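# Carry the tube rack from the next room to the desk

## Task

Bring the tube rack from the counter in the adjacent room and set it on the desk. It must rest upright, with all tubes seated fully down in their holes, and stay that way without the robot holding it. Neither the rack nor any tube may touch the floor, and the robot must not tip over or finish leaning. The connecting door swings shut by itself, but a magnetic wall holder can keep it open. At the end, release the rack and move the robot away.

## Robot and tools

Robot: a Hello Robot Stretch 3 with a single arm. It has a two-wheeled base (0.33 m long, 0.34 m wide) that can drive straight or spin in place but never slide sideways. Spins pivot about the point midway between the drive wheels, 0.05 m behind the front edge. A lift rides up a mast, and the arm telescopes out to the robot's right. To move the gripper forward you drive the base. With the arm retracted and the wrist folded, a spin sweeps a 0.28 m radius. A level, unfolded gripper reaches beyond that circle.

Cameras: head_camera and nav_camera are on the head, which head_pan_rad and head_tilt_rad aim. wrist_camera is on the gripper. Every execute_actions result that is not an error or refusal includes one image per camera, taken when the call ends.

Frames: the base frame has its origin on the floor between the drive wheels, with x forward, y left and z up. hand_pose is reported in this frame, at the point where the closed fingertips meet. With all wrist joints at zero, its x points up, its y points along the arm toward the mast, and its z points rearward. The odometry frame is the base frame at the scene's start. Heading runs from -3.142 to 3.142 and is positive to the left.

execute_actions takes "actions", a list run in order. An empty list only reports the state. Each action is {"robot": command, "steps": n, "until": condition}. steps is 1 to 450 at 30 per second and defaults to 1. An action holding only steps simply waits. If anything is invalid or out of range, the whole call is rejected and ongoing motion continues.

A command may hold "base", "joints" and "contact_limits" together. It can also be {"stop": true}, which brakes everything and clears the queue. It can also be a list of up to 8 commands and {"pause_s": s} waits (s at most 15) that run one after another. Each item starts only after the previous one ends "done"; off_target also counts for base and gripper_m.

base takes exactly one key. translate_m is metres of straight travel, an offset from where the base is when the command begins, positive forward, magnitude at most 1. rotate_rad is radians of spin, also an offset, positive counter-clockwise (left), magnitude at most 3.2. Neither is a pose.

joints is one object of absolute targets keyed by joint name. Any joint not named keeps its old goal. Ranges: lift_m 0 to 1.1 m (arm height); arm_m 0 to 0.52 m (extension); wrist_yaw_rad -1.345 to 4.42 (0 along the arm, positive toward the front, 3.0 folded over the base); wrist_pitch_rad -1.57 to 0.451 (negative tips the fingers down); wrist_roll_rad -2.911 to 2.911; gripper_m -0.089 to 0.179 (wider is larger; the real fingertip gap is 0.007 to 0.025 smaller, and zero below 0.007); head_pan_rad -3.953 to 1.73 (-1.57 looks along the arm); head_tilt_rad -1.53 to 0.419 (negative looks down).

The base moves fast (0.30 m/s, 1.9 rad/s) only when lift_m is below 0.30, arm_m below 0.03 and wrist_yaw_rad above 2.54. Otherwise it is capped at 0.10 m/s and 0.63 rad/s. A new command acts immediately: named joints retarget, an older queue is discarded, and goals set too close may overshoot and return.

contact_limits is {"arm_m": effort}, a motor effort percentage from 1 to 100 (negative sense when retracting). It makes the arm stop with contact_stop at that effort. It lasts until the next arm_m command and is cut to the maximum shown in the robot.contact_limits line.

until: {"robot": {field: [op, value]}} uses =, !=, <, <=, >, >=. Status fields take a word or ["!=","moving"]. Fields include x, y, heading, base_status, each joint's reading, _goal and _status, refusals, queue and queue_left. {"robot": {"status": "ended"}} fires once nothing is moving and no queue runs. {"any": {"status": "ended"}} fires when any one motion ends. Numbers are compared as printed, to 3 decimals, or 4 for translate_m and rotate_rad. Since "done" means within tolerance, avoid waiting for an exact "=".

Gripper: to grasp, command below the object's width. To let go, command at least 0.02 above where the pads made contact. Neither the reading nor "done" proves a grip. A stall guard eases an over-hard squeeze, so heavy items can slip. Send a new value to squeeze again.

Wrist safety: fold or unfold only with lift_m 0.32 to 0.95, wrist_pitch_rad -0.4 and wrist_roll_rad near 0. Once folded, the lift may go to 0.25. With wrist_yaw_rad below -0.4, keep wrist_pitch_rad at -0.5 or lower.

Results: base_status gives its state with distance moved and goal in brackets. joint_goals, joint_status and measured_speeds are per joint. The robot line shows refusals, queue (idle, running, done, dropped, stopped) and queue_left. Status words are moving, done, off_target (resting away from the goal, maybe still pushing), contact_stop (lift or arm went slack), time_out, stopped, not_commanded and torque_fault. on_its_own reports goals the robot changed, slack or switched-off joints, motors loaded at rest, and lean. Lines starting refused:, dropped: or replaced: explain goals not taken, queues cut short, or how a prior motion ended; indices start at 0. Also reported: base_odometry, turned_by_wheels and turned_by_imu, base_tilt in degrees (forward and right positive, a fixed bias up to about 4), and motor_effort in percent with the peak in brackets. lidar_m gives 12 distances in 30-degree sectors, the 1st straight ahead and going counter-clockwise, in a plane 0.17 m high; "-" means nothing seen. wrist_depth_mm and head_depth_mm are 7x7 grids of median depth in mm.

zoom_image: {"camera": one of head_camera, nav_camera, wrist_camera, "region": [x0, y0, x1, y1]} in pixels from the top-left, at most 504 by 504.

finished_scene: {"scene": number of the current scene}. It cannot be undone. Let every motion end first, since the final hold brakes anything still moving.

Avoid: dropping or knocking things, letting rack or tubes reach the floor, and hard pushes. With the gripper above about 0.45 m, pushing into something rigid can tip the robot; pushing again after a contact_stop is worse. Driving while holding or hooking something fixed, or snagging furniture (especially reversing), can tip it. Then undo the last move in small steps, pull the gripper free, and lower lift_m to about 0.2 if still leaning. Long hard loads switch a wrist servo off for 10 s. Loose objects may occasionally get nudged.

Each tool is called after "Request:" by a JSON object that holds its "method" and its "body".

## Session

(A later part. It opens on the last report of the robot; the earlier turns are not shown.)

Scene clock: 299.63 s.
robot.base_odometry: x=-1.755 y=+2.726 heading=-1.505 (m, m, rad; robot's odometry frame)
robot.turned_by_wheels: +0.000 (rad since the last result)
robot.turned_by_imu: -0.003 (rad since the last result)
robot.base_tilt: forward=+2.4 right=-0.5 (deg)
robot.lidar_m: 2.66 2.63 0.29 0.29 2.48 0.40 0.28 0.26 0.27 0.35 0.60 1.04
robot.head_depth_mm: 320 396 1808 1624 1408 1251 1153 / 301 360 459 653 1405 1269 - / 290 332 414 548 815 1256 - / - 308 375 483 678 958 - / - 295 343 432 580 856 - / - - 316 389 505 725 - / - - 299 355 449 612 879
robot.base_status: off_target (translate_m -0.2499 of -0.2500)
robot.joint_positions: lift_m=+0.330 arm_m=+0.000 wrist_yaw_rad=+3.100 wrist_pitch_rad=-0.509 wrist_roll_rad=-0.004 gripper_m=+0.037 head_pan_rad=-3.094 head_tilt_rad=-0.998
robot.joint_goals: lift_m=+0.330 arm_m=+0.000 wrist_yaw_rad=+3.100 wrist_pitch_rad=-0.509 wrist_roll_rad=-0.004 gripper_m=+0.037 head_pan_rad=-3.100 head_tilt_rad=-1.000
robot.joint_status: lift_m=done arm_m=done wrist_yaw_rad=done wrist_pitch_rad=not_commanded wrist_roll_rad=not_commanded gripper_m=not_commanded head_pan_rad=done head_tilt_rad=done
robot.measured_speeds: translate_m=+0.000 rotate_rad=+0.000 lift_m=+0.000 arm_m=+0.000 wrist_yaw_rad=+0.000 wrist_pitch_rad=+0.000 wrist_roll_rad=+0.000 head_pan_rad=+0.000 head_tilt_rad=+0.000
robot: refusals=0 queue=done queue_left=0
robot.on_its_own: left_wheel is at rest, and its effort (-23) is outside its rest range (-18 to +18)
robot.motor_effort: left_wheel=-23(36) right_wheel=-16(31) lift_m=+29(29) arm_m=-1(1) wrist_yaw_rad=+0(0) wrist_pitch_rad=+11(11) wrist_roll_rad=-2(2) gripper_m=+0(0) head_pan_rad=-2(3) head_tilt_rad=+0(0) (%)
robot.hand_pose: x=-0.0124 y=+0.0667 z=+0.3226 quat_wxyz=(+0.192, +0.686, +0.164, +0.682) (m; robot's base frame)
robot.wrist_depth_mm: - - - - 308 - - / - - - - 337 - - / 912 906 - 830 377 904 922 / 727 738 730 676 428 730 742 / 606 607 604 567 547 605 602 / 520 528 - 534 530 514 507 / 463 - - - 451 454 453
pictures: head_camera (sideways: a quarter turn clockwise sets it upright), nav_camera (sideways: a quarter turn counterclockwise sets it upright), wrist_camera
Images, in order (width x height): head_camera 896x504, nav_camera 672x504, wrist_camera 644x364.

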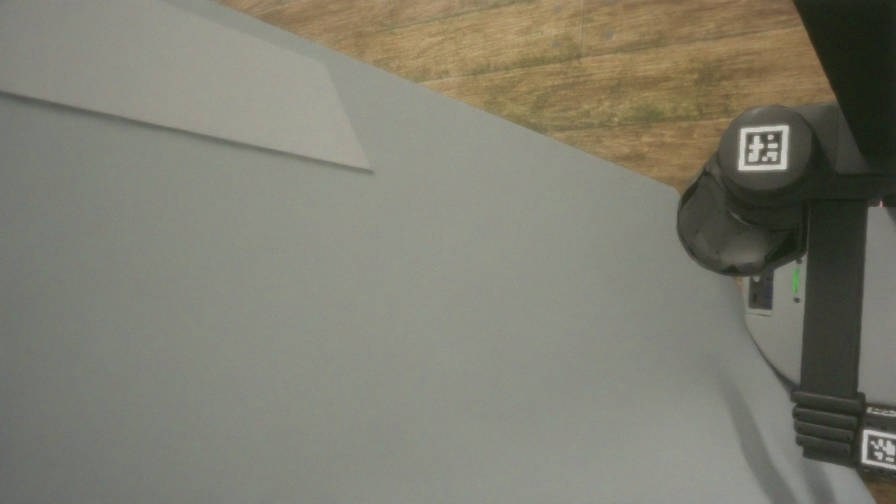

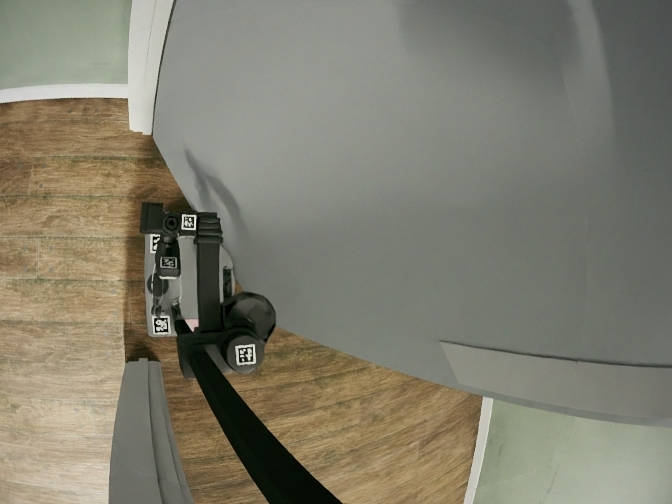

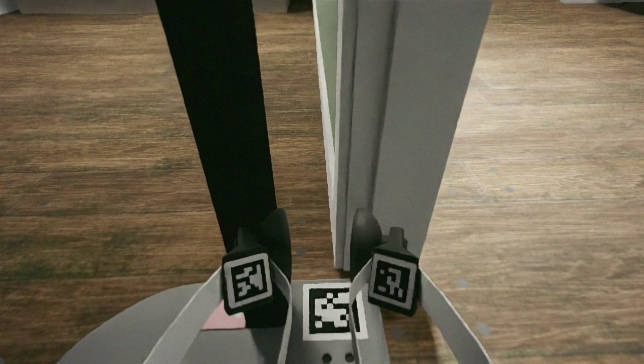

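Request:
{"method": "execute_actions", "body": {"actions": [{"robot":{"base":{"translate_m":-0.3},"joints":{"head_pan_rad":-2.6,"head_tilt_rad":-0.8}},"steps":150,"until":{"robot":{"status":"ended"}}}]}}

Scene clock: 306.83 s.
robot.base_odometry: x=-1.775 y=+3.025 heading=-1.505 (m, m, rad; robot's odometry frame)
robot.turned_by_wheels: +0.000 (rad since the last result)
robot.turned_by_imu: -0.004 (rad since the last result)
robot.base_tilt: forward=+2.5 right=-0.6 (deg)
robot.lidar_m: 2.78 0.43 0.44 1.23 2.49 1.87 0.31 0.24 0.24 0.25 0.37 1.04
robot.head_depth_mm: - - 313 412 1590 1362 1173 / - - 299 356 461 1297 1172 / - - 289 329 413 561 965 / - - - 308 380 497 717 / - - - 297 349 446 618 / - - - 287 324 405 541 / - - - - 305 371 481
robot.base_status: done (translate_m -0.2999 of -0.3000)
robot.joint_positions: lift_m=+0.330 arm_m=+0.000 wrist_yaw_rad=+3.100 wrist_pitch_rad=-0.509 wrist_roll_rad=-0.004 gripper_m=+0.037 head_pan_rad=-2.607 head_tilt_rad=-0.804
robot.joint_goals: lift_m=+0.330 arm_m=+0.000 wrist_yaw_rad=+3.100 wrist_pitch_rad=-0.509 wrist_roll_rad=-0.004 gripper_m=+0.037 head_pan_rad=-2.600 head_tilt_rad=-0.800
robot.joint_status: lift_m=done arm_m=done wrist_yaw_rad=done wrist_pitch_rad=not_commanded wrist_roll_rad=not_commanded gripper_m=not_commanded head_pan_rad=done head_tilt_rad=done
robot.measured_speeds: translate_m=+0.000 rotate_rad=+0.000 lift_m=+0.000 arm_m=+0.000 wrist_yaw_rad=+0.000 wrist_pitch_rad=+0.000 wrist_roll_rad=+0.000 head_pan_rad=+0.000 head_tilt_rad=+0.000
robot: refusals=0 queue=done queue_left=0
robot.motor_effort: left_wheel=-15(35) right_wheel=-6(23) lift_m=+29(29) arm_m=-1(1) wrist_yaw_rad=+0(0) wrist_pitch_rad=+11(11) wrist_roll_rad=-2(2) gripper_m=+0(0) head_pan_rad=+2(27) head_tilt_rad=+1(14) (%)
robot.hand_pose: x=-0.0124 y=+0.0667 z=+0.3226 quat_wxyz=(+0.192, +0.686, +0.164, +0.682) (m; robot's base frame)
robot.wrist_depth_mm: - - - - - 560 369 / - - - - - 562 373 / 916 918 - 913 854 567 392 / 727 720 726 721 727 560 437 / 611 599 604 614 613 549 515 / 524 520 - 539 536 515 525 / 451 - - - 451 453 455
pictures: head_camera (sideways: a quarter turn clockwise sets it upright), nav_camera (sideways: a quarter turn counterclockwise sets it upright), wrist_camera
Images, in order (width x height): head_camera 896x504, nav_camera 672x504, wrist_camera 644x364.

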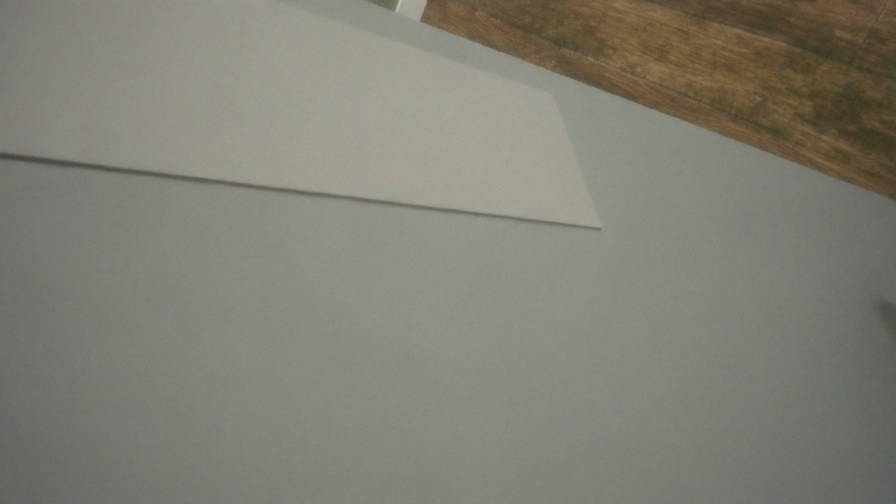

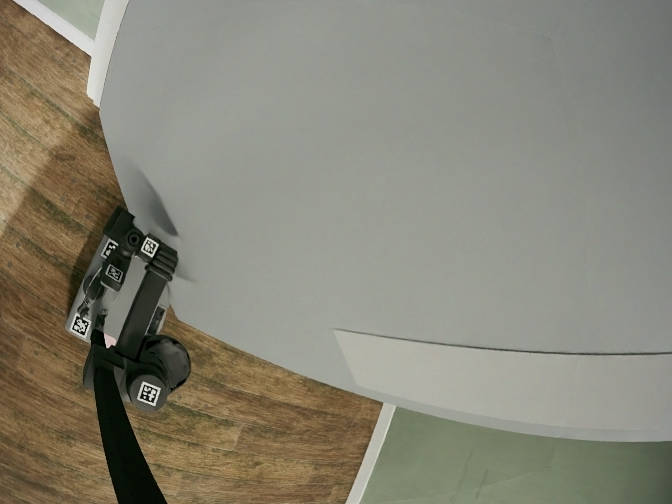

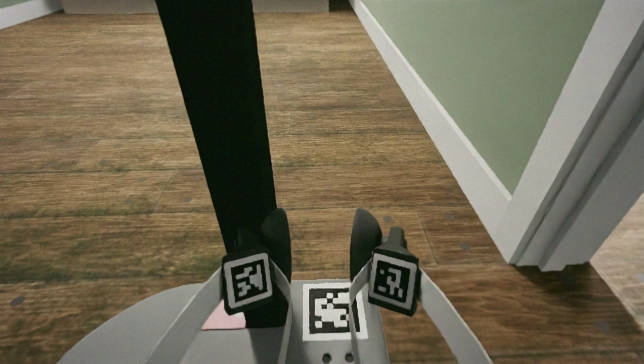

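Request:
{"method": "execute_actions", "body": {"actions": [{"robot":[{"base":{"translate_m":-0.12},"joints":{"head_pan_rad":-1.7,"head_tilt_rad":-0.7}},{"joints":{"arm_m":0.1,"wrist_yaw_rad":3.3},"contact_limits":{"arm_m":35}},{"joints":{"arm_m":0.4},"contact_limits":{"arm_m":35}}],"steps":300,"until":{"robot":{"status":"ended"}}}]}}

Scene clock: 316.63 s.
robot.base_odometry: x=-1.783 y=+3.145 heading=-1.505 (m, m, rad; robot's odometry frame)
robot.turned_by_wheels: +0.000 (rad since the last result)
robot.turned_by_imu: -0.020 (rad since the last result)
robot.base_tilt: forward=+2.2 right=-0.7 (deg)
robot.lidar_m: 2.63 0.53 0.62 1.60 2.44 1.74 1.67 1.08 0.61 0.57 0.58 0.80
robot.head_depth_mm: 515 579 662 777 1149 1382 1223 / 502 564 642 746 890 1126 1222 / 488 546 622 718 852 1045 1217 / 478 533 600 694 814 1001 1176 / 466 517 585 668 782 883 1155 / 454 504 567 644 751 885 1108 / 444 491 548 624 721 859 1048
robot.base_status: done (translate_m -0.1200 of -0.1200)
robot.joint_positions: lift_m=+0.330 arm_m=+0.380 wrist_yaw_rad=+3.352 wrist_pitch_rad=-0.510 wrist_roll_rad=-0.005 gripper_m=+0.037 head_pan_rad=-1.707 head_tilt_rad=-0.702
robot.joint_goals: lift_m=+0.330 arm_m=+0.381 wrist_yaw_rad=+3.300 wrist_pitch_rad=-0.510 wrist_roll_rad=-0.005 gripper_m=+0.037 head_pan_rad=-1.700 head_tilt_rad=-0.700
robot.joint_status: lift_m=done arm_m=contact_stop wrist_yaw_rad=done wrist_pitch_rad=not_commanded wrist_roll_rad=not_commanded gripper_m=not_commanded head_pan_rad=done head_tilt_rad=done
robot.measured_speeds: translate_m=+0.000 rotate_rad=-0.002 lift_m=+0.003 arm_m=-0.034 wrist_yaw_rad=-0.480 wrist_pitch_rad=+0.024 wrist_roll_rad=-0.024 head_pan_rad=+0.000 head_tilt_rad=+0.000
robot: refusals=0 queue=dropped queue_left=0
robot.on_its_own: arm_m is slack since a contact_stop, until your next command for it (your +0.400 is given up)
robot.motor_effort: left_wheel=-1(27) right_wheel=+0(16) lift_m=+32(37) arm_m=+15(41) wrist_yaw_rad=-35(59) wrist_pitch_rad=+11(13) wrist_roll_rad=-1(2) gripper_m=+0(0) head_pan_rad=+2(35) head_tilt_rad=+1(10) (%)
robot.contact_limits: arm_m 35 (drawing in: default 16, maximum 26; extending or still: default 23, maximum 37)
robot.hand_pose: x=-0.0655 y=-0.3175 z=+0.3222 quat_wxyz=(+0.105, +0.660, +0.250, +0.701) (m; robot's base frame)
robot.wrist_depth_mm: - - - - - - 819 / - - - - - - 787 / 915 923 914 - 939 914 726 / 721 716 723 - - 728 700 / 604 606 606 - - 601 611 / 521 524 - - - 524 518 / 454 458 462 455 443 456 456
pictures: head_camera (sideways: a quarter turn clockwise sets it upright), nav_camera (sideways: a quarter turn counterclockwise sets it upright), wrist_camera
Images, in order (width x height): head_camera 896x504, nav_camera 672x504, wrist_camera 644x364.

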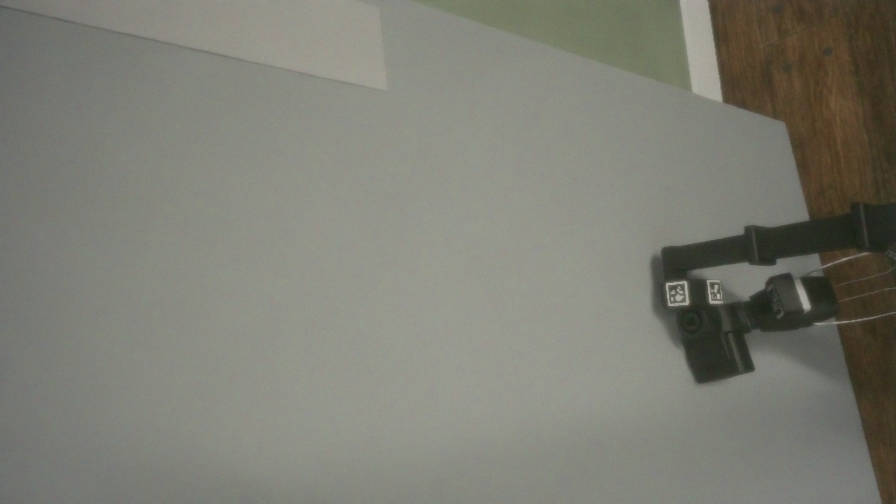

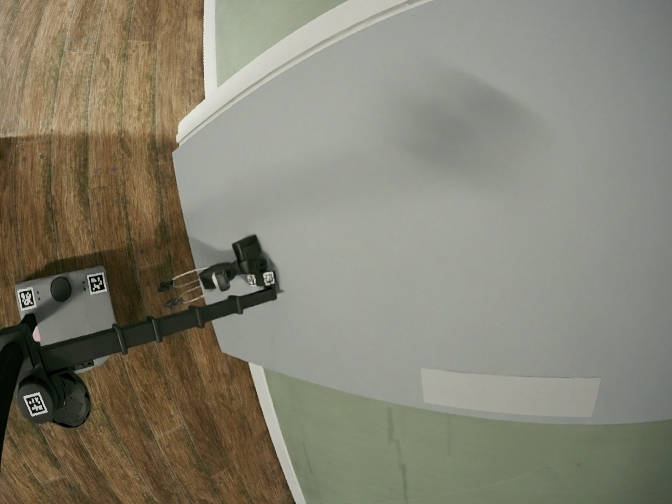

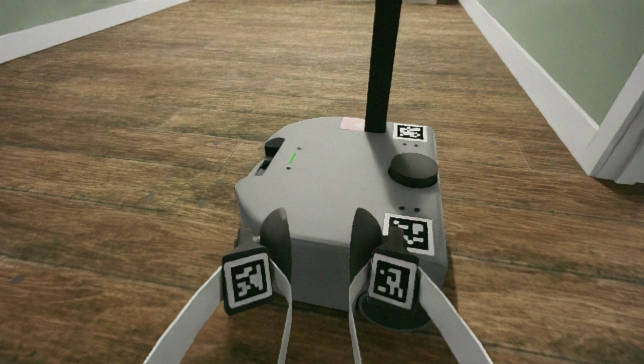

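Request:
{"method": "execute_actions", "body": {"actions": [{"robot":{"joints":{"arm_m":0.2,"head_pan_rad":-2.2,"head_tilt_rad":-0.5}},"steps":150}]}}

Scene clock: 324.30 s.
robot.base_odometry: x=-1.783 y=+3.145 heading=-1.505 (m, m, rad; robot's odometry frame)
robot.turned_by_wheels: +0.000 (rad since the last result)
robot.turned_by_imu: -0.004 (rad since the last result)
robot.base_tilt: forward=+2.5 right=-0.4 (deg)
robot.lidar_m: 2.61 0.53 0.62 1.59 2.44 1.75 1.67 1.08 0.61 0.57 0.58 0.80
robot.head_depth_mm: 1007 1124 1271 1464 1722 1697 1377 / 914 1018 1131 1274 1467 1609 1364 / 841 921 1019 1132 1281 1462 1357 / 775 845 923 1018 1141 1291 1345 / 575 623 674 741 816 915 1031 / 532 571 617 669 732 808 901 / 495 529 567 611 663 726 799
robot.base_status: done (translate_m -0.1200 of -0.1200)
robot.joint_positions: lift_m=+0.330 arm_m=+0.200 wrist_yaw_rad=+3.302 wrist_pitch_rad=-0.510 wrist_roll_rad=-0.005 gripper_m=+0.037 head_pan_rad=-2.193 head_tilt_rad=-0.508
robot.joint_goals: lift_m=+0.330 arm_m=+0.200 wrist_yaw_rad=+3.300 wrist_pitch_rad=-0.510 wrist_roll_rad=-0.005 gripper_m=+0.037 head_pan_rad=-2.200 head_tilt_rad=-0.500
robot.joint_status: lift_m=done arm_m=done wrist_yaw_rad=done wrist_pitch_rad=not_commanded wrist_roll_rad=not_commanded gripper_m=not_commanded head_pan_rad=done head_tilt_rad=done
robot.measured_speeds: translate_m=+0.000 rotate_rad=+0.000 lift_m=+0.000 arm_m=+0.000 wrist_yaw_rad=+0.000 wrist_pitch_rad=+0.000 wrist_roll_rad=+0.000 head_pan_rad=+0.000 head_tilt_rad=+0.000
robot: refusals=0 queue=done queue_left=0
robot.motor_effort: left_wheel=+2(15) right_wheel=-2(7) lift_m=+25(29) arm_m=-1(15) wrist_yaw_rad=-2(27) wrist_pitch_rad=+11(11) wrist_roll_rad=-1(1) gripper_m=+0(1) head_pan_rad=-3(28) head_tilt_rad=+3(16) (%)
robot.hand_pose: x=-0.0551 y=-0.1360 z=+0.3227 quat_wxyz=(+0.123, +0.666, +0.233, +0.698) (m; robot's base frame)
robot.wrist_depth_mm: - - - - - - 711 / - - - - - - 688 / 906 915 915 901 920 925 672 / 739 729 755 - 750 718 665 / 604 605 - - 616 595 600 / 524 533 - - - 516 516 / 454 454 - - - 456 450
pictures: head_camera (sideways: a quarter turn clockwise sets it upright), nav_camera (sideways: a quarter turn counterclockwise sets it upright), wrist_camera
Images, in order (width x height): head_camera 896x504, nav_camera 672x504, wrist_camera 644x364.

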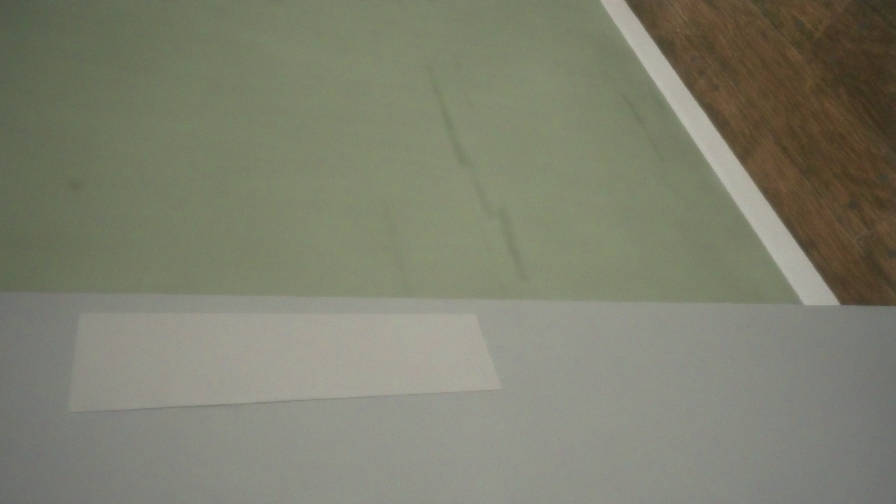

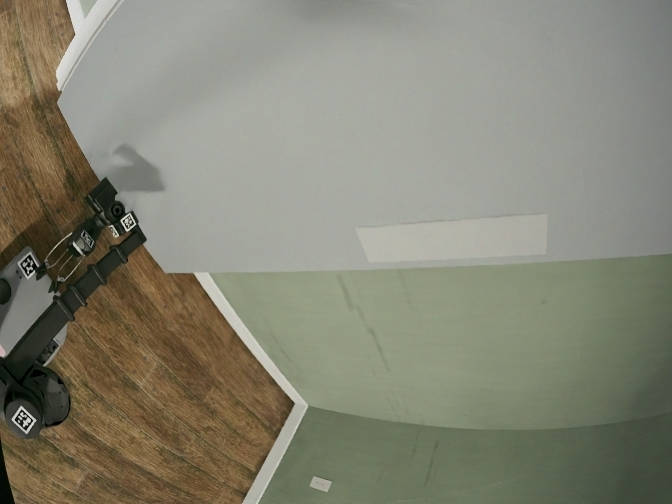

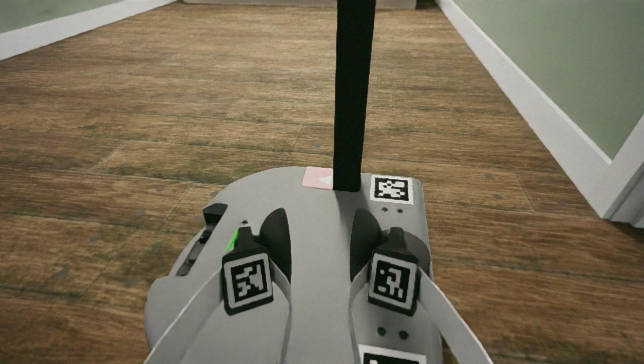

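Held open. Counter appears to the east (robot's left). Stow and look.

Request:
{"method": "execute_actions", "body": {"actions": [{"robot":[{"joints":{"arm_m":0.0,"wrist_yaw_rad":3.0,"head_pan_rad":1.7,"head_tilt_rad":-0.3}},{"joints":{"lift_m":0.27},"base":{"translate_m":-0.4}}],"steps":300,"until":{"robot":{"status":"ended"}}}]}}

Scene clock: 331.93 s.
robot.base_odometry: x=-1.810 y=+3.544 heading=-1.505 (m, m, rad; robot's odometry frame)
robot.turned_by_wheels: +0.000 (rad since the last result)
robot.turned_by_imu: -0.004 (rad since the last result)
robot.base_tilt: forward=+2.4 right=-0.5 (deg)
robot.lidar_m: 2.63 0.88 1.17 2.40 1.86 1.33 1.28 1.10 0.78 0.61 0.62 0.79
robot.head_depth_mm: 2642 2772 2851 2642 2681 2105 1620 / 2672 2777 2911 2408 2529 2120 1613 / 2660 2826 2947 2466 2561 2109 1614 / 2696 2837 2934 2440 2545 2093 1602 / 2719 2835 2948 2468 2569 2079 1602 / 2771 2910 3005 2474 2605 2057 1584 / 2760 2871 3032 2523 2655 2062 1578
robot.base_status: done (translate_m -0.4000 of -0.4000)
robot.joint_positions: lift_m=+0.270 arm_m=+0.000 wrist_yaw_rad=+3.001 wrist_pitch_rad=-0.510 wrist_roll_rad=-0.005 gripper_m=+0.037 head_pan_rad=+1.693 head_tilt_rad=-0.310
robot.joint_goals: lift_m=+0.270 arm_m=+0.000 wrist_yaw_rad=+3.000 wrist_pitch_rad=-0.510 wrist_roll_rad=-0.005 gripper_m=+0.037 head_pan_rad=+1.700 head_tilt_rad=-0.300
robot.joint_status: lift_m=done arm_m=done wrist_yaw_rad=done wrist_pitch_rad=not_commanded wrist_roll_rad=not_commanded gripper_m=not_commanded head_pan_rad=done head_tilt_rad=done
robot.measured_speeds: translate_m=+0.000 rotate_rad=+0.000 lift_m=+0.000 arm_m=+0.000 wrist_yaw_rad=+0.000 wrist_pitch_rad=+0.000 wrist_roll_rad=+0.000 head_pan_rad=+0.000 head_tilt_rad=+0.000
robot: refusals=0 queue=done queue_left=0
robot.motor_effort: left_wheel=+2(9) right_wheel=-1(5) lift_m=+22(24) arm_m=-2(2) wrist_yaw_rad=-1(2) wrist_pitch_rad=+11(11) wrist_roll_rad=-1(1) gripper_m=+0(0) head_pan_rad=+3(35) head_tilt_rad=+3(16) (%)
robot.hand_pose: x=+0.0084 y=+0.0646 z=+0.2628 quat_wxyz=(+0.226, +0.693, +0.131, +0.672) (m; robot's base frame)
robot.wrist_depth_mm: - - - - - - 824 / - - - - - - 842 / 803 803 792 790 789 792 763 / 644 631 634 640 640 627 637 / 534 534 - 546 531 524 522 / 468 - - - 464 450 445 / - - - - 393 393 395
pictures: head_camera (sideways: a quarter turn clockwise sets it upright), nav_camera (sideways: a quarter turn counterclockwise sets it upright), wrist_camera
Images, in order (width x height): head_camera 896x504, nav_camera 672x504, wrist_camera 644x364.

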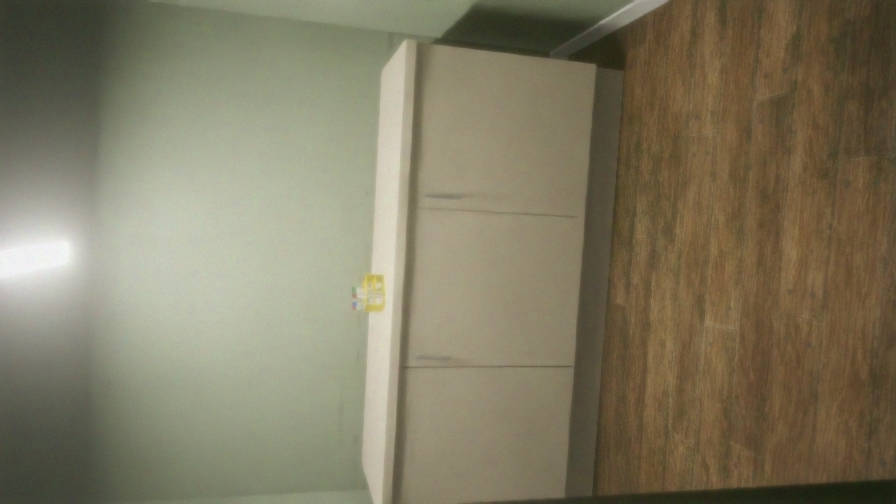

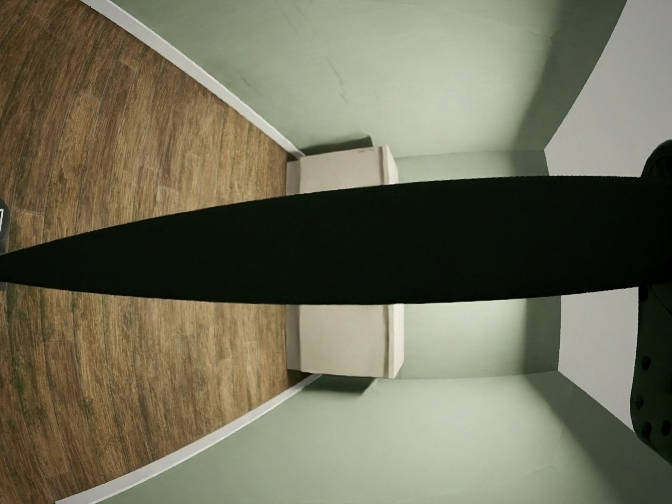

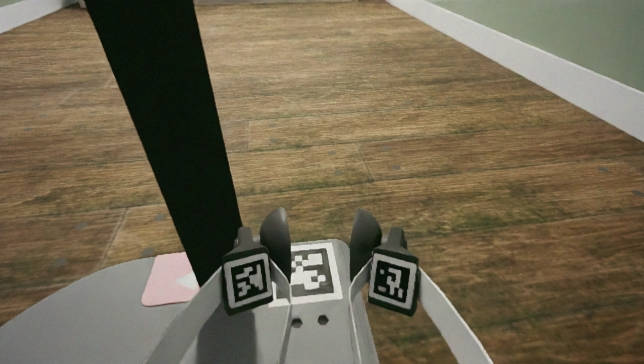

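Request:
{"method": "execute_actions", "body": {"actions": [{"robot":[{"base":{"rotate_rad":1.57},"joints":{"head_pan_rad":0,"head_tilt_rad":-0.4}},{"base":{"translate_m":1.0}},{"base":{"translate_m":0.75}}],"steps":450,"until":{"robot":{"status":"ended"}}},{"robot":[{"base":{"rotate_rad":1.57},"joints":{"head_pan_rad":-1.2,"head_tilt_rad":-0.5}},{"joints":{"lift_m":0.9}}],"steps":450,"until":{"robot":{"status":"ended"}}}]}}

Scene clock: 356.53 s.
robot.base_odometry: x=-0.063 y=+3.658 heading=+1.635 (m, m, rad; robot's odometry frame)
robot.turned_by_wheels: +3.140 (rad since the last result)
robot.turned_by_imu: +3.143 (rad since the last result)
robot.base_tilt: forward=+2.5 right=-0.5 (deg)
robot.lidar_m: 1.34 1.38 1.82 2.34 1.16 0.82 0.78 0.80 0.69 0.66 0.68 0.91
robot.head_depth_mm: 1032 1103 1188 964 704 752 828 / 1060 1138 1217 951 723 788 872 / 1100 1173 1254 935 750 823 909 / 1130 1210 1294 924 779 865 974 / 1162 1249 1326 894 821 912 1028 / 1196 1300 1377 902 858 961 1089 / 1245 1346 1400 894 903 1023 1169
robot.base_status: done (rotate_rad +1.5698 of +1.5700)
robot.joint_positions: lift_m=+0.900 arm_m=+0.000 wrist_yaw_rad=+3.001 wrist_pitch_rad=-0.510 wrist_roll_rad=-0.005 gripper_m=+0.037 head_pan_rad=-1.193 head_tilt_rad=-0.494
robot.joint_goals: lift_m=+0.900 arm_m=+0.000 wrist_yaw_rad=+3.000 wrist_pitch_rad=-0.510 wrist_roll_rad=-0.005 gripper_m=+0.037 head_pan_rad=-1.200 head_tilt_rad=-0.500
robot.joint_status: lift_m=done arm_m=done wrist_yaw_rad=done wrist_pitch_rad=not_commanded wrist_roll_rad=not_commanded gripper_m=not_commanded head_pan_rad=done head_tilt_rad=done
robot.measured_speeds: translate_m=+0.000 rotate_rad=+0.000 lift_m=+0.000 arm_m=+0.000 wrist_yaw_rad=+0.000 wrist_pitch_rad=+0.000 wrist_roll_rad=+0.000 head_pan_rad=+0.000 head_tilt_rad=+0.000
robot: refusals=0 queue=done queue_left=0
robot.motor_effort: left_wheel=-4(14) right_wheel=+3(9) lift_m=+31(31) arm_m=-2(2) wrist_yaw_rad=-1(1) wrist_pitch_rad=+11(11) wrist_roll_rad=-2(1) gripper_m=+1(0) head_pan_rad=-3(34) head_tilt_rad=-2(9) (%)
robot.hand_pose: x=+0.0084 y=+0.0646 z=+0.8924 quat_wxyz=(+0.226, +0.693, +0.131, +0.672) (m; robot's base frame)
robot.wrist_depth_mm: - - - - - - - / - - - - - - - / - - - - - - - / - - - - - - - / - - - - - - - / - - - - - - - / 950 - - - - - -
pictures: head_camera (sideways: a quarter turn clockwise sets it upright), nav_camera (sideways: a quarter turn counterclockwise sets it upright), wrist_camera
Images, in order (width x height): head_camera 896x504, nav_camera 672x504, wrist_camera 644x364.

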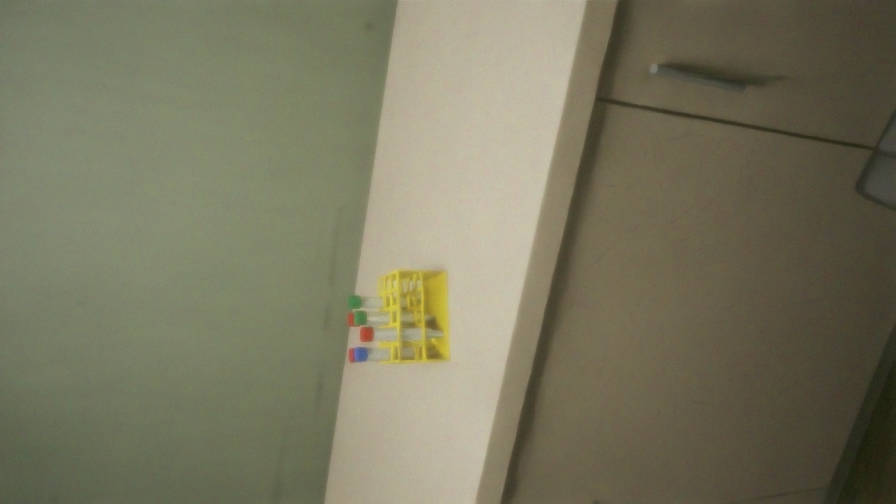

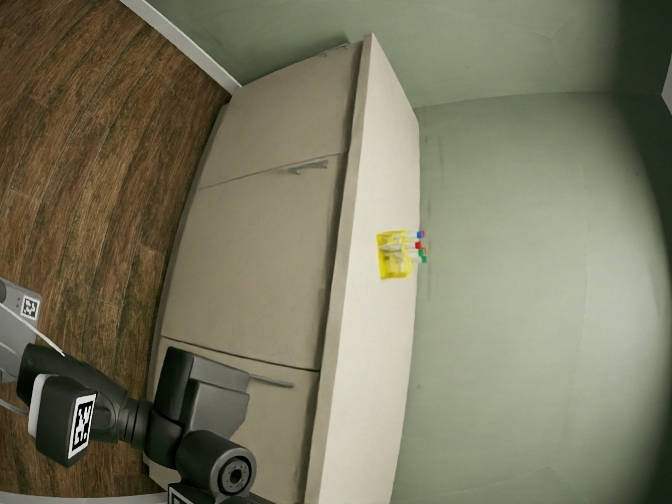

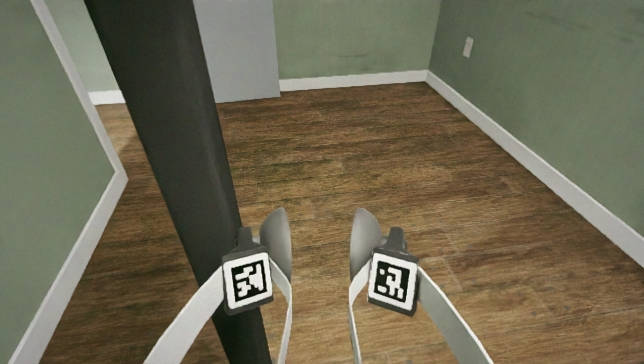

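Request:
{"method": "execute_actions", "body": {"actions": [{"robot":{"base":{"translate_m":0.35},"joints":{"head_pan_rad":-1.57,"head_tilt_rad":-0.6,"lift_m":0.94}},"steps":300,"until":{"robot":{"status":"ended"}}}]}}

Scene clock: 371.80 s.
robot.base_odometry: x=-0.086 y=+4.007 heading=+1.635 (m, m, rad; robot's odometry frame)
robot.turned_by_wheels: +0.000 (rad since the last result)
robot.turned_by_imu: -0.001 (rad since the last result)
robot.base_tilt: forward=+2.3 right=-0.5 (deg)
robot.lidar_m: 0.99 1.02 1.35 2.38 1.68 1.19 1.13 0.95 0.68 0.65 0.67 0.90
robot.head_depth_mm: 1071 1180 1206 784 805 - - / 1066 1165 1182 776 807 - - / 1055 1162 1159 767 802 886 - / 1055 1150 1145 759 801 881 - / 1050 1148 848 752 797 877 - / 1042 1143 1110 743 792 889 - / 1040 1129 1092 737 786 903 1052
robot.base_status: done (translate_m +0.3500 of +0.3500)
robot.joint_positions: lift_m=+0.940 arm_m=+0.000 wrist_yaw_rad=+3.001 wrist_pitch_rad=-0.510 wrist_roll_rad=-0.005 gripper_m=+0.037 head_pan_rad=-1.563 head_tilt_rad=-0.592
robot.joint_goals: lift_m=+0.940 arm_m=+0.000 wrist_yaw_rad=+3.000 wrist_pitch_rad=-0.510 wrist_roll_rad=-0.005 gripper_m=+0.037 head_pan_rad=-1.570 head_tilt_rad=-0.600
robot.joint_status: lift_m=done arm_m=done wrist_yaw_rad=done wrist_pitch_rad=not_commanded wrist_roll_rad=not_commanded gripper_m=not_commanded head_pan_rad=done head_tilt_rad=done
robot.measured_speeds: translate_m=+0.000 rotate_rad=+0.000 lift_m=+0.000 arm_m=+0.000 wrist_yaw_rad=+0.000 wrist_pitch_rad=+0.000 wrist_roll_rad=+0.000 head_pan_rad=+0.000 head_tilt_rad=+0.000
robot: refusals=0 queue=done queue_left=0
robot.motor_effort: left_wheel=-4(6) right_wheel=+2(5) lift_m=+30(31) arm_m=-2(1) wrist_yaw_rad=-2(1) wrist_pitch_rad=+12(11) wrist_roll_rad=-2(1) gripper_m=+0(0) head_pan_rad=-3(25) head_tilt_rad=-2(10) (%)
robot.hand_pose: x=+0.0084 y=+0.0646 z=+0.9324 quat_wxyz=(+0.226, +0.693, +0.131, +0.672) (m; robot's base frame)
robot.wrist_depth_mm: - - - - - - 983 / - - - - - - 960 / - - - - - - - / - - - - - - - / - - - - - - - / - - - - - - - / - - - - - - -
pictures: head_camera (sideways: a quarter turn clockwise sets it upright), nav_camera (sideways: a quarter turn counterclockwise sets it upright), wrist_camera
Images, in order (width x height): head_camera 896x504, nav_camera 672x504, wrist_camera 644x364.

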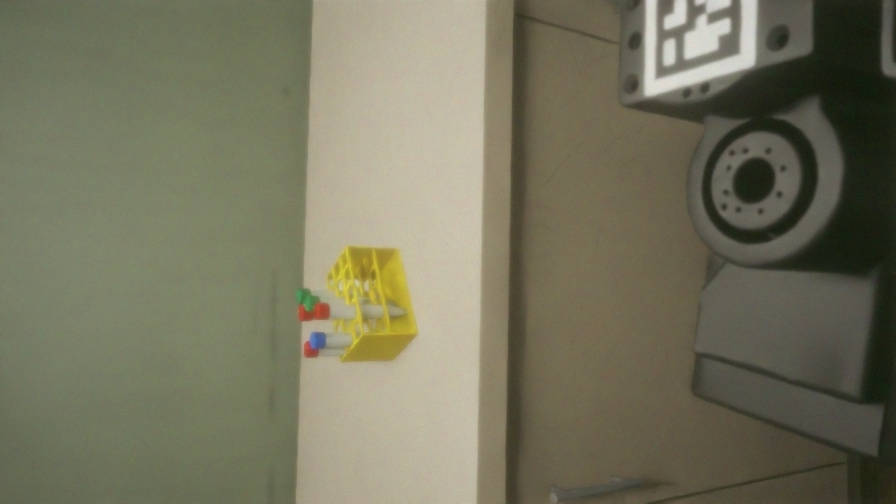

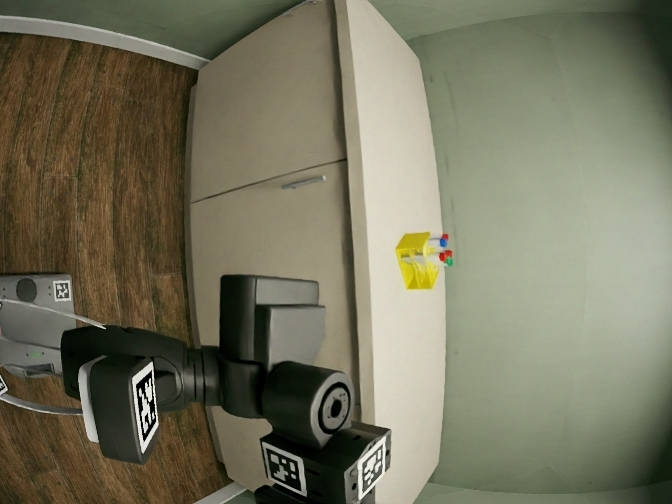

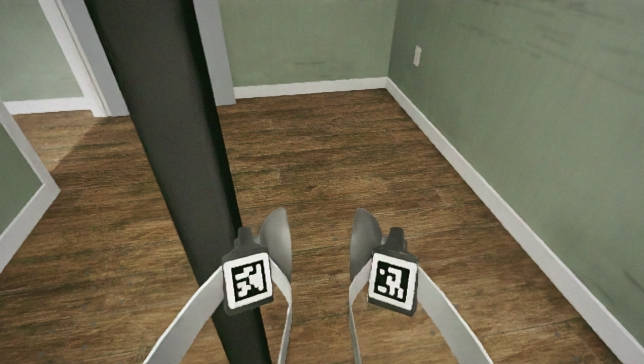

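Request:
{"method": "zoom_image", "body": {"camera": "head_camera", "region": [270,220,450,380]}}

Request:
{"method": "execute_actions", "body": {"actions": [{"robot":[{"joints":{"lift_m":0.95,"wrist_pitch_rad":-0.4}},{"joints":{"wrist_yaw_rad":1.57}},{"joints":{"lift_m":1.1}},{"joints":{"wrist_yaw_rad":0.0,"gripper_m":0.15}},{"joints":{"wrist_pitch_rad":-0.8}}],"steps":450,"until":{"robot":{"status":"ended"}}}]}}

Region (270, 220, 450, 380) of head_camera's 896x504 image, scaled by 2.800, with more detail than that image has.

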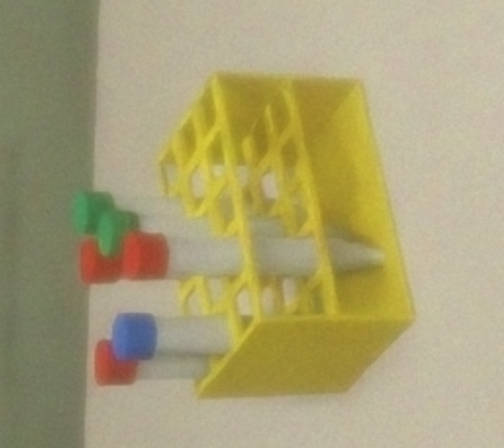

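Scene clock: 383.90 s.
robot.base_odometry: x=-0.086 y=+4.007 heading=+1.635 (m, m, rad; robot's odometry frame)
robot.turned_by_wheels: +0.000 (rad since the last result)
robot.turned_by_imu: -0.003 (rad since the last result)
robot.base_tilt: forward=+2.5 right=-0.4 (deg)
robot.lidar_m: 0.99 1.02 1.35 2.38 1.68 1.19 1.13 0.95 0.68 0.65 0.67 0.90
robot.head_depth_mm: - - - - - - 1205 / - - - - - - 1206 / - - - - - - 1196 / 1055 1154 1233 712 - - 1191 / 1050 1144 848 749 778 920 1076 / 1042 1145 1110 745 773 912 1072 / 1038 1129 1098 738 786 905 1068
robot.base_status: done (translate_m +0.3500 of +0.3500)
robot.joint_positions: lift_m=+1.098 arm_m=+0.000 wrist_yaw_rad=+0.002 wrist_pitch_rad=-0.809 wrist_roll_rad=-0.005 gripper_m=+0.150 head_pan_rad=-1.563 head_tilt_rad=-0.592
robot.joint_goals: lift_m=+1.100 arm_m=+0.000 wrist_yaw_rad=+0.000 wrist_pitch_rad=-0.800 wrist_roll_rad=-0.005 gripper_m=+0.150 head_pan_rad=-1.570 head_tilt_rad=-0.600
robot.joint_status: lift_m=done arm_m=done wrist_yaw_rad=done wrist_pitch_rad=done wrist_roll_rad=not_commanded gripper_m=done head_pan_rad=done head_tilt_rad=done
robot.measured_speeds: translate_m=+0.000 rotate_rad=+0.000 lift_m=+0.000 arm_m=+0.000 wrist_yaw_rad=+0.000 wrist_pitch_rad=+0.000 wrist_roll_rad=+0.000 head_pan_rad=+0.000 head_tilt_rad=+0.000
robot: refusals=0 queue=done queue_left=0
robot.motor_effort: left_wheel=-4(4) right_wheel=+2(2) lift_m=+30(32) arm_m=-1(2) wrist_yaw_rad=-2(1) wrist_pitch_rad=+6(16) wrist_roll_rad=-1(1) gripper_m=+1(86) head_pan_rad=-3(3) head_tilt_rad=-2(3) (%)
robot.hand_pose: x=-0.0213 y=-0.3046 z=+1.0343 quat_wxyz=(+0.652, +0.280, -0.648, -0.277) (m; robot's base frame)
robot.wrist_depth_mm: 518 509 509 517 523 518 514 / 463 464 468 471 470 470 467 / 575 566 580 570 574 582 585 / 693 697 702 700 707 719 716 / 899 847 912 901 909 882 942 / - - - - - - - / - - - - - - -
pictures: head_camera (sideways: a quarter turn clockwise sets it upright), nav_camera (sideways: a quarter turn counterclockwise sets it upright), wrist_camera
Images, in order (width x height): head_camera 896x504, nav_camera 672x504, wrist_camera 644x364.

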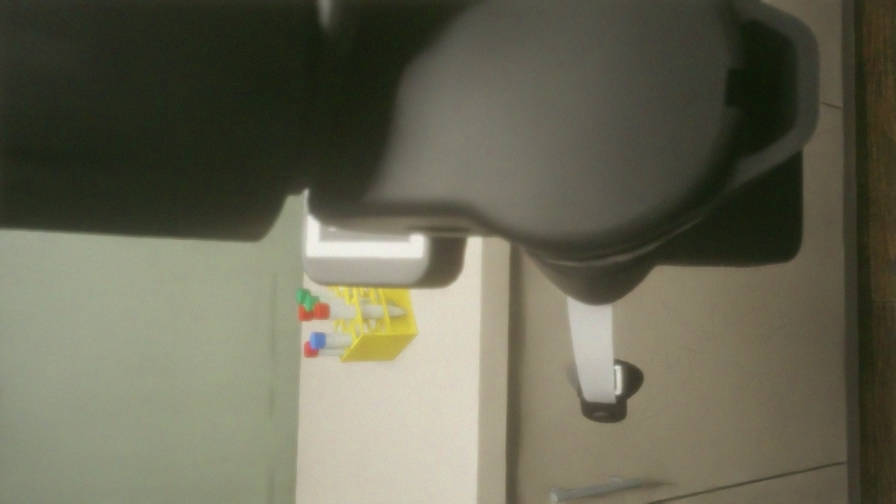

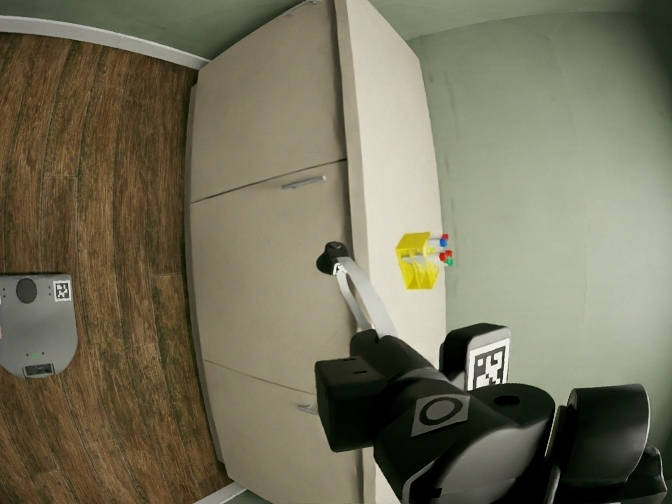

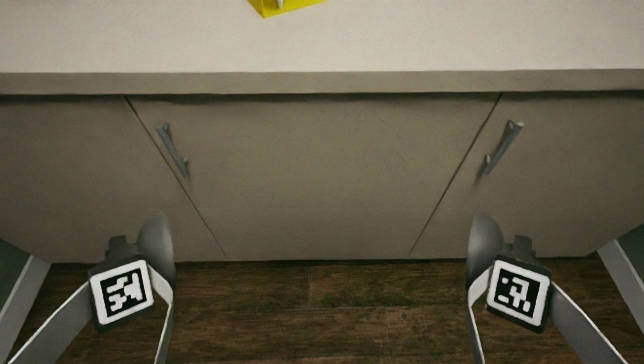

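Request:
{"method": "execute_actions", "body": {"actions": [{"robot":[{"joints":{"wrist_pitch_rad":-0.5}},{"joints":{"arm_m":0.2}}],"steps":450,"until":{"robot":{"status":"ended"}}}]}}

Scene clock: 391.93 s.
robot.base_odometry: x=-0.086 y=+4.007 heading=+1.635 (m, m, rad; robot's odometry frame)
robot.turned_by_wheels: +0.000 (rad since the last result)
robot.turned_by_imu: -0.002 (rad since the last result)
robot.base_tilt: forward=+2.4 right=-0.6 (deg)
robot.lidar_m: 0.99 1.02 1.35 2.38 1.68 1.19 1.13 0.95 0.68 0.65 0.67 0.90
robot.head_depth_mm: - 1142 1114 784 813 939 1117 / - - 1099 775 808 935 1108 / - - - 768 803 925 1093 / 1040 1146 930 760 796 924 1091 / 1050 1148 1201 750 794 917 1078 / 1043 1143 1106 742 789 911 1069 / 1036 1129 1090 736 787 903 1063
robot.base_status: done (translate_m +0.3500 of +0.3500)
robot.joint_positions: lift_m=+1.098 arm_m=+0.200 wrist_yaw_rad=+0.001 wrist_pitch_rad=-0.519 wrist_roll_rad=-0.005 gripper_m=+0.150 head_pan_rad=-1.563 head_tilt_rad=-0.593
robot.joint_goals: lift_m=+1.100 arm_m=+0.200 wrist_yaw_rad=+0.000 wrist_pitch_rad=-0.500 wrist_roll_rad=-0.005 gripper_m=+0.150 head_pan_rad=-1.570 head_tilt_rad=-0.600
robot.joint_status: lift_m=done arm_m=done wrist_yaw_rad=done wrist_pitch_rad=done wrist_roll_rad=not_commanded gripper_m=done head_pan_rad=done head_tilt_rad=done
robot.measured_speeds: translate_m=+0.000 rotate_rad=+0.000 lift_m=+0.000 arm_m=+0.000 wrist_yaw_rad=+0.000 wrist_pitch_rad=+0.000 wrist_roll_rad=+0.000 head_pan_rad=+0.000 head_tilt_rad=+0.000
robot: refusals=0 queue=done queue_left=0
robot.motor_effort: left_wheel=-4(4) right_wheel=+2(2) lift_m=+31(30) arm_m=+3(7) wrist_yaw_rad=-1(1) wrist_pitch_rad=+12(13) wrist_roll_rad=-1(1) gripper_m=+1(1) head_pan_rad=-3(3) head_tilt_rad=-2(3) (%)
robot.hand_pose: x=-0.0214 y=-0.5552 z=+1.0883 quat_wxyz=(+0.685, +0.182, -0.681, -0.181) (m; robot's base frame)
robot.wrist_depth_mm: 722 722 735 740 747 745 753 / 762 771 759 784 800 807 815 / 605 620 566 594 628 628 615 / 495 487 457 475 493 494 491 / 411 431 413 409 413 425 416 / 353 - 353 354 354 - 355 / 406 406 411 414 416 423 421
pictures: head_camera (sideways: a quarter turn clockwise sets it upright), nav_camera (sideways: a quarter turn counterclockwise sets it upright), wrist_camera
Images, in order (width x height): head_camera 896x504, nav_camera 672x504, wrist_camera 644x364.

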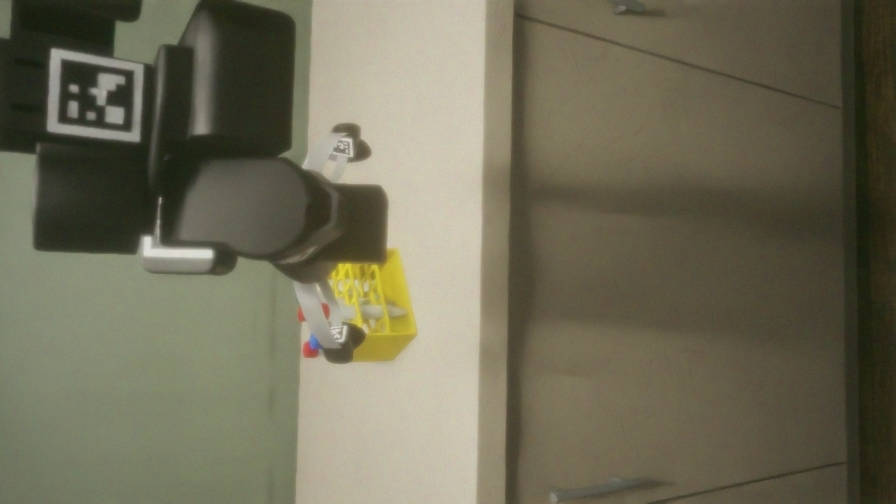

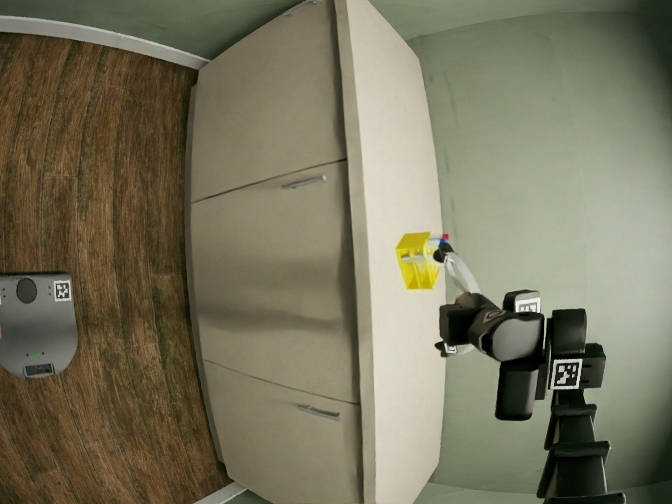

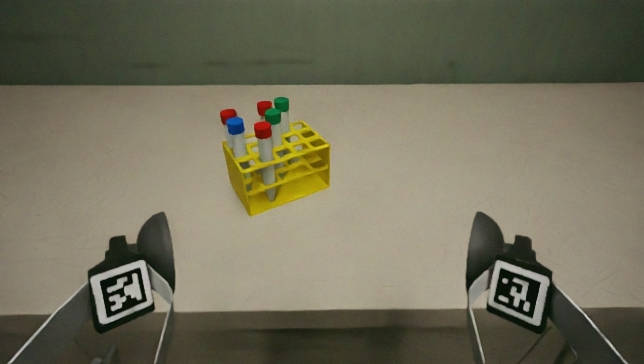

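Request:
{"method": "zoom_image", "body": {"camera": "wrist_camera", "region": [200,80,360,225]}}

Region (200, 80, 360, 225) of wrist_camera's 644x364 image, scaled by 3.150; it fills the top 457 rows of this view, and the rest is white.

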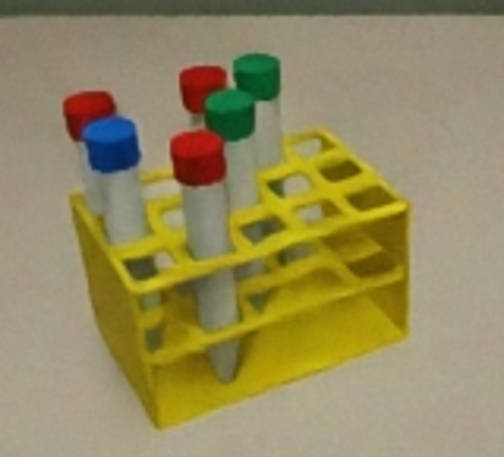

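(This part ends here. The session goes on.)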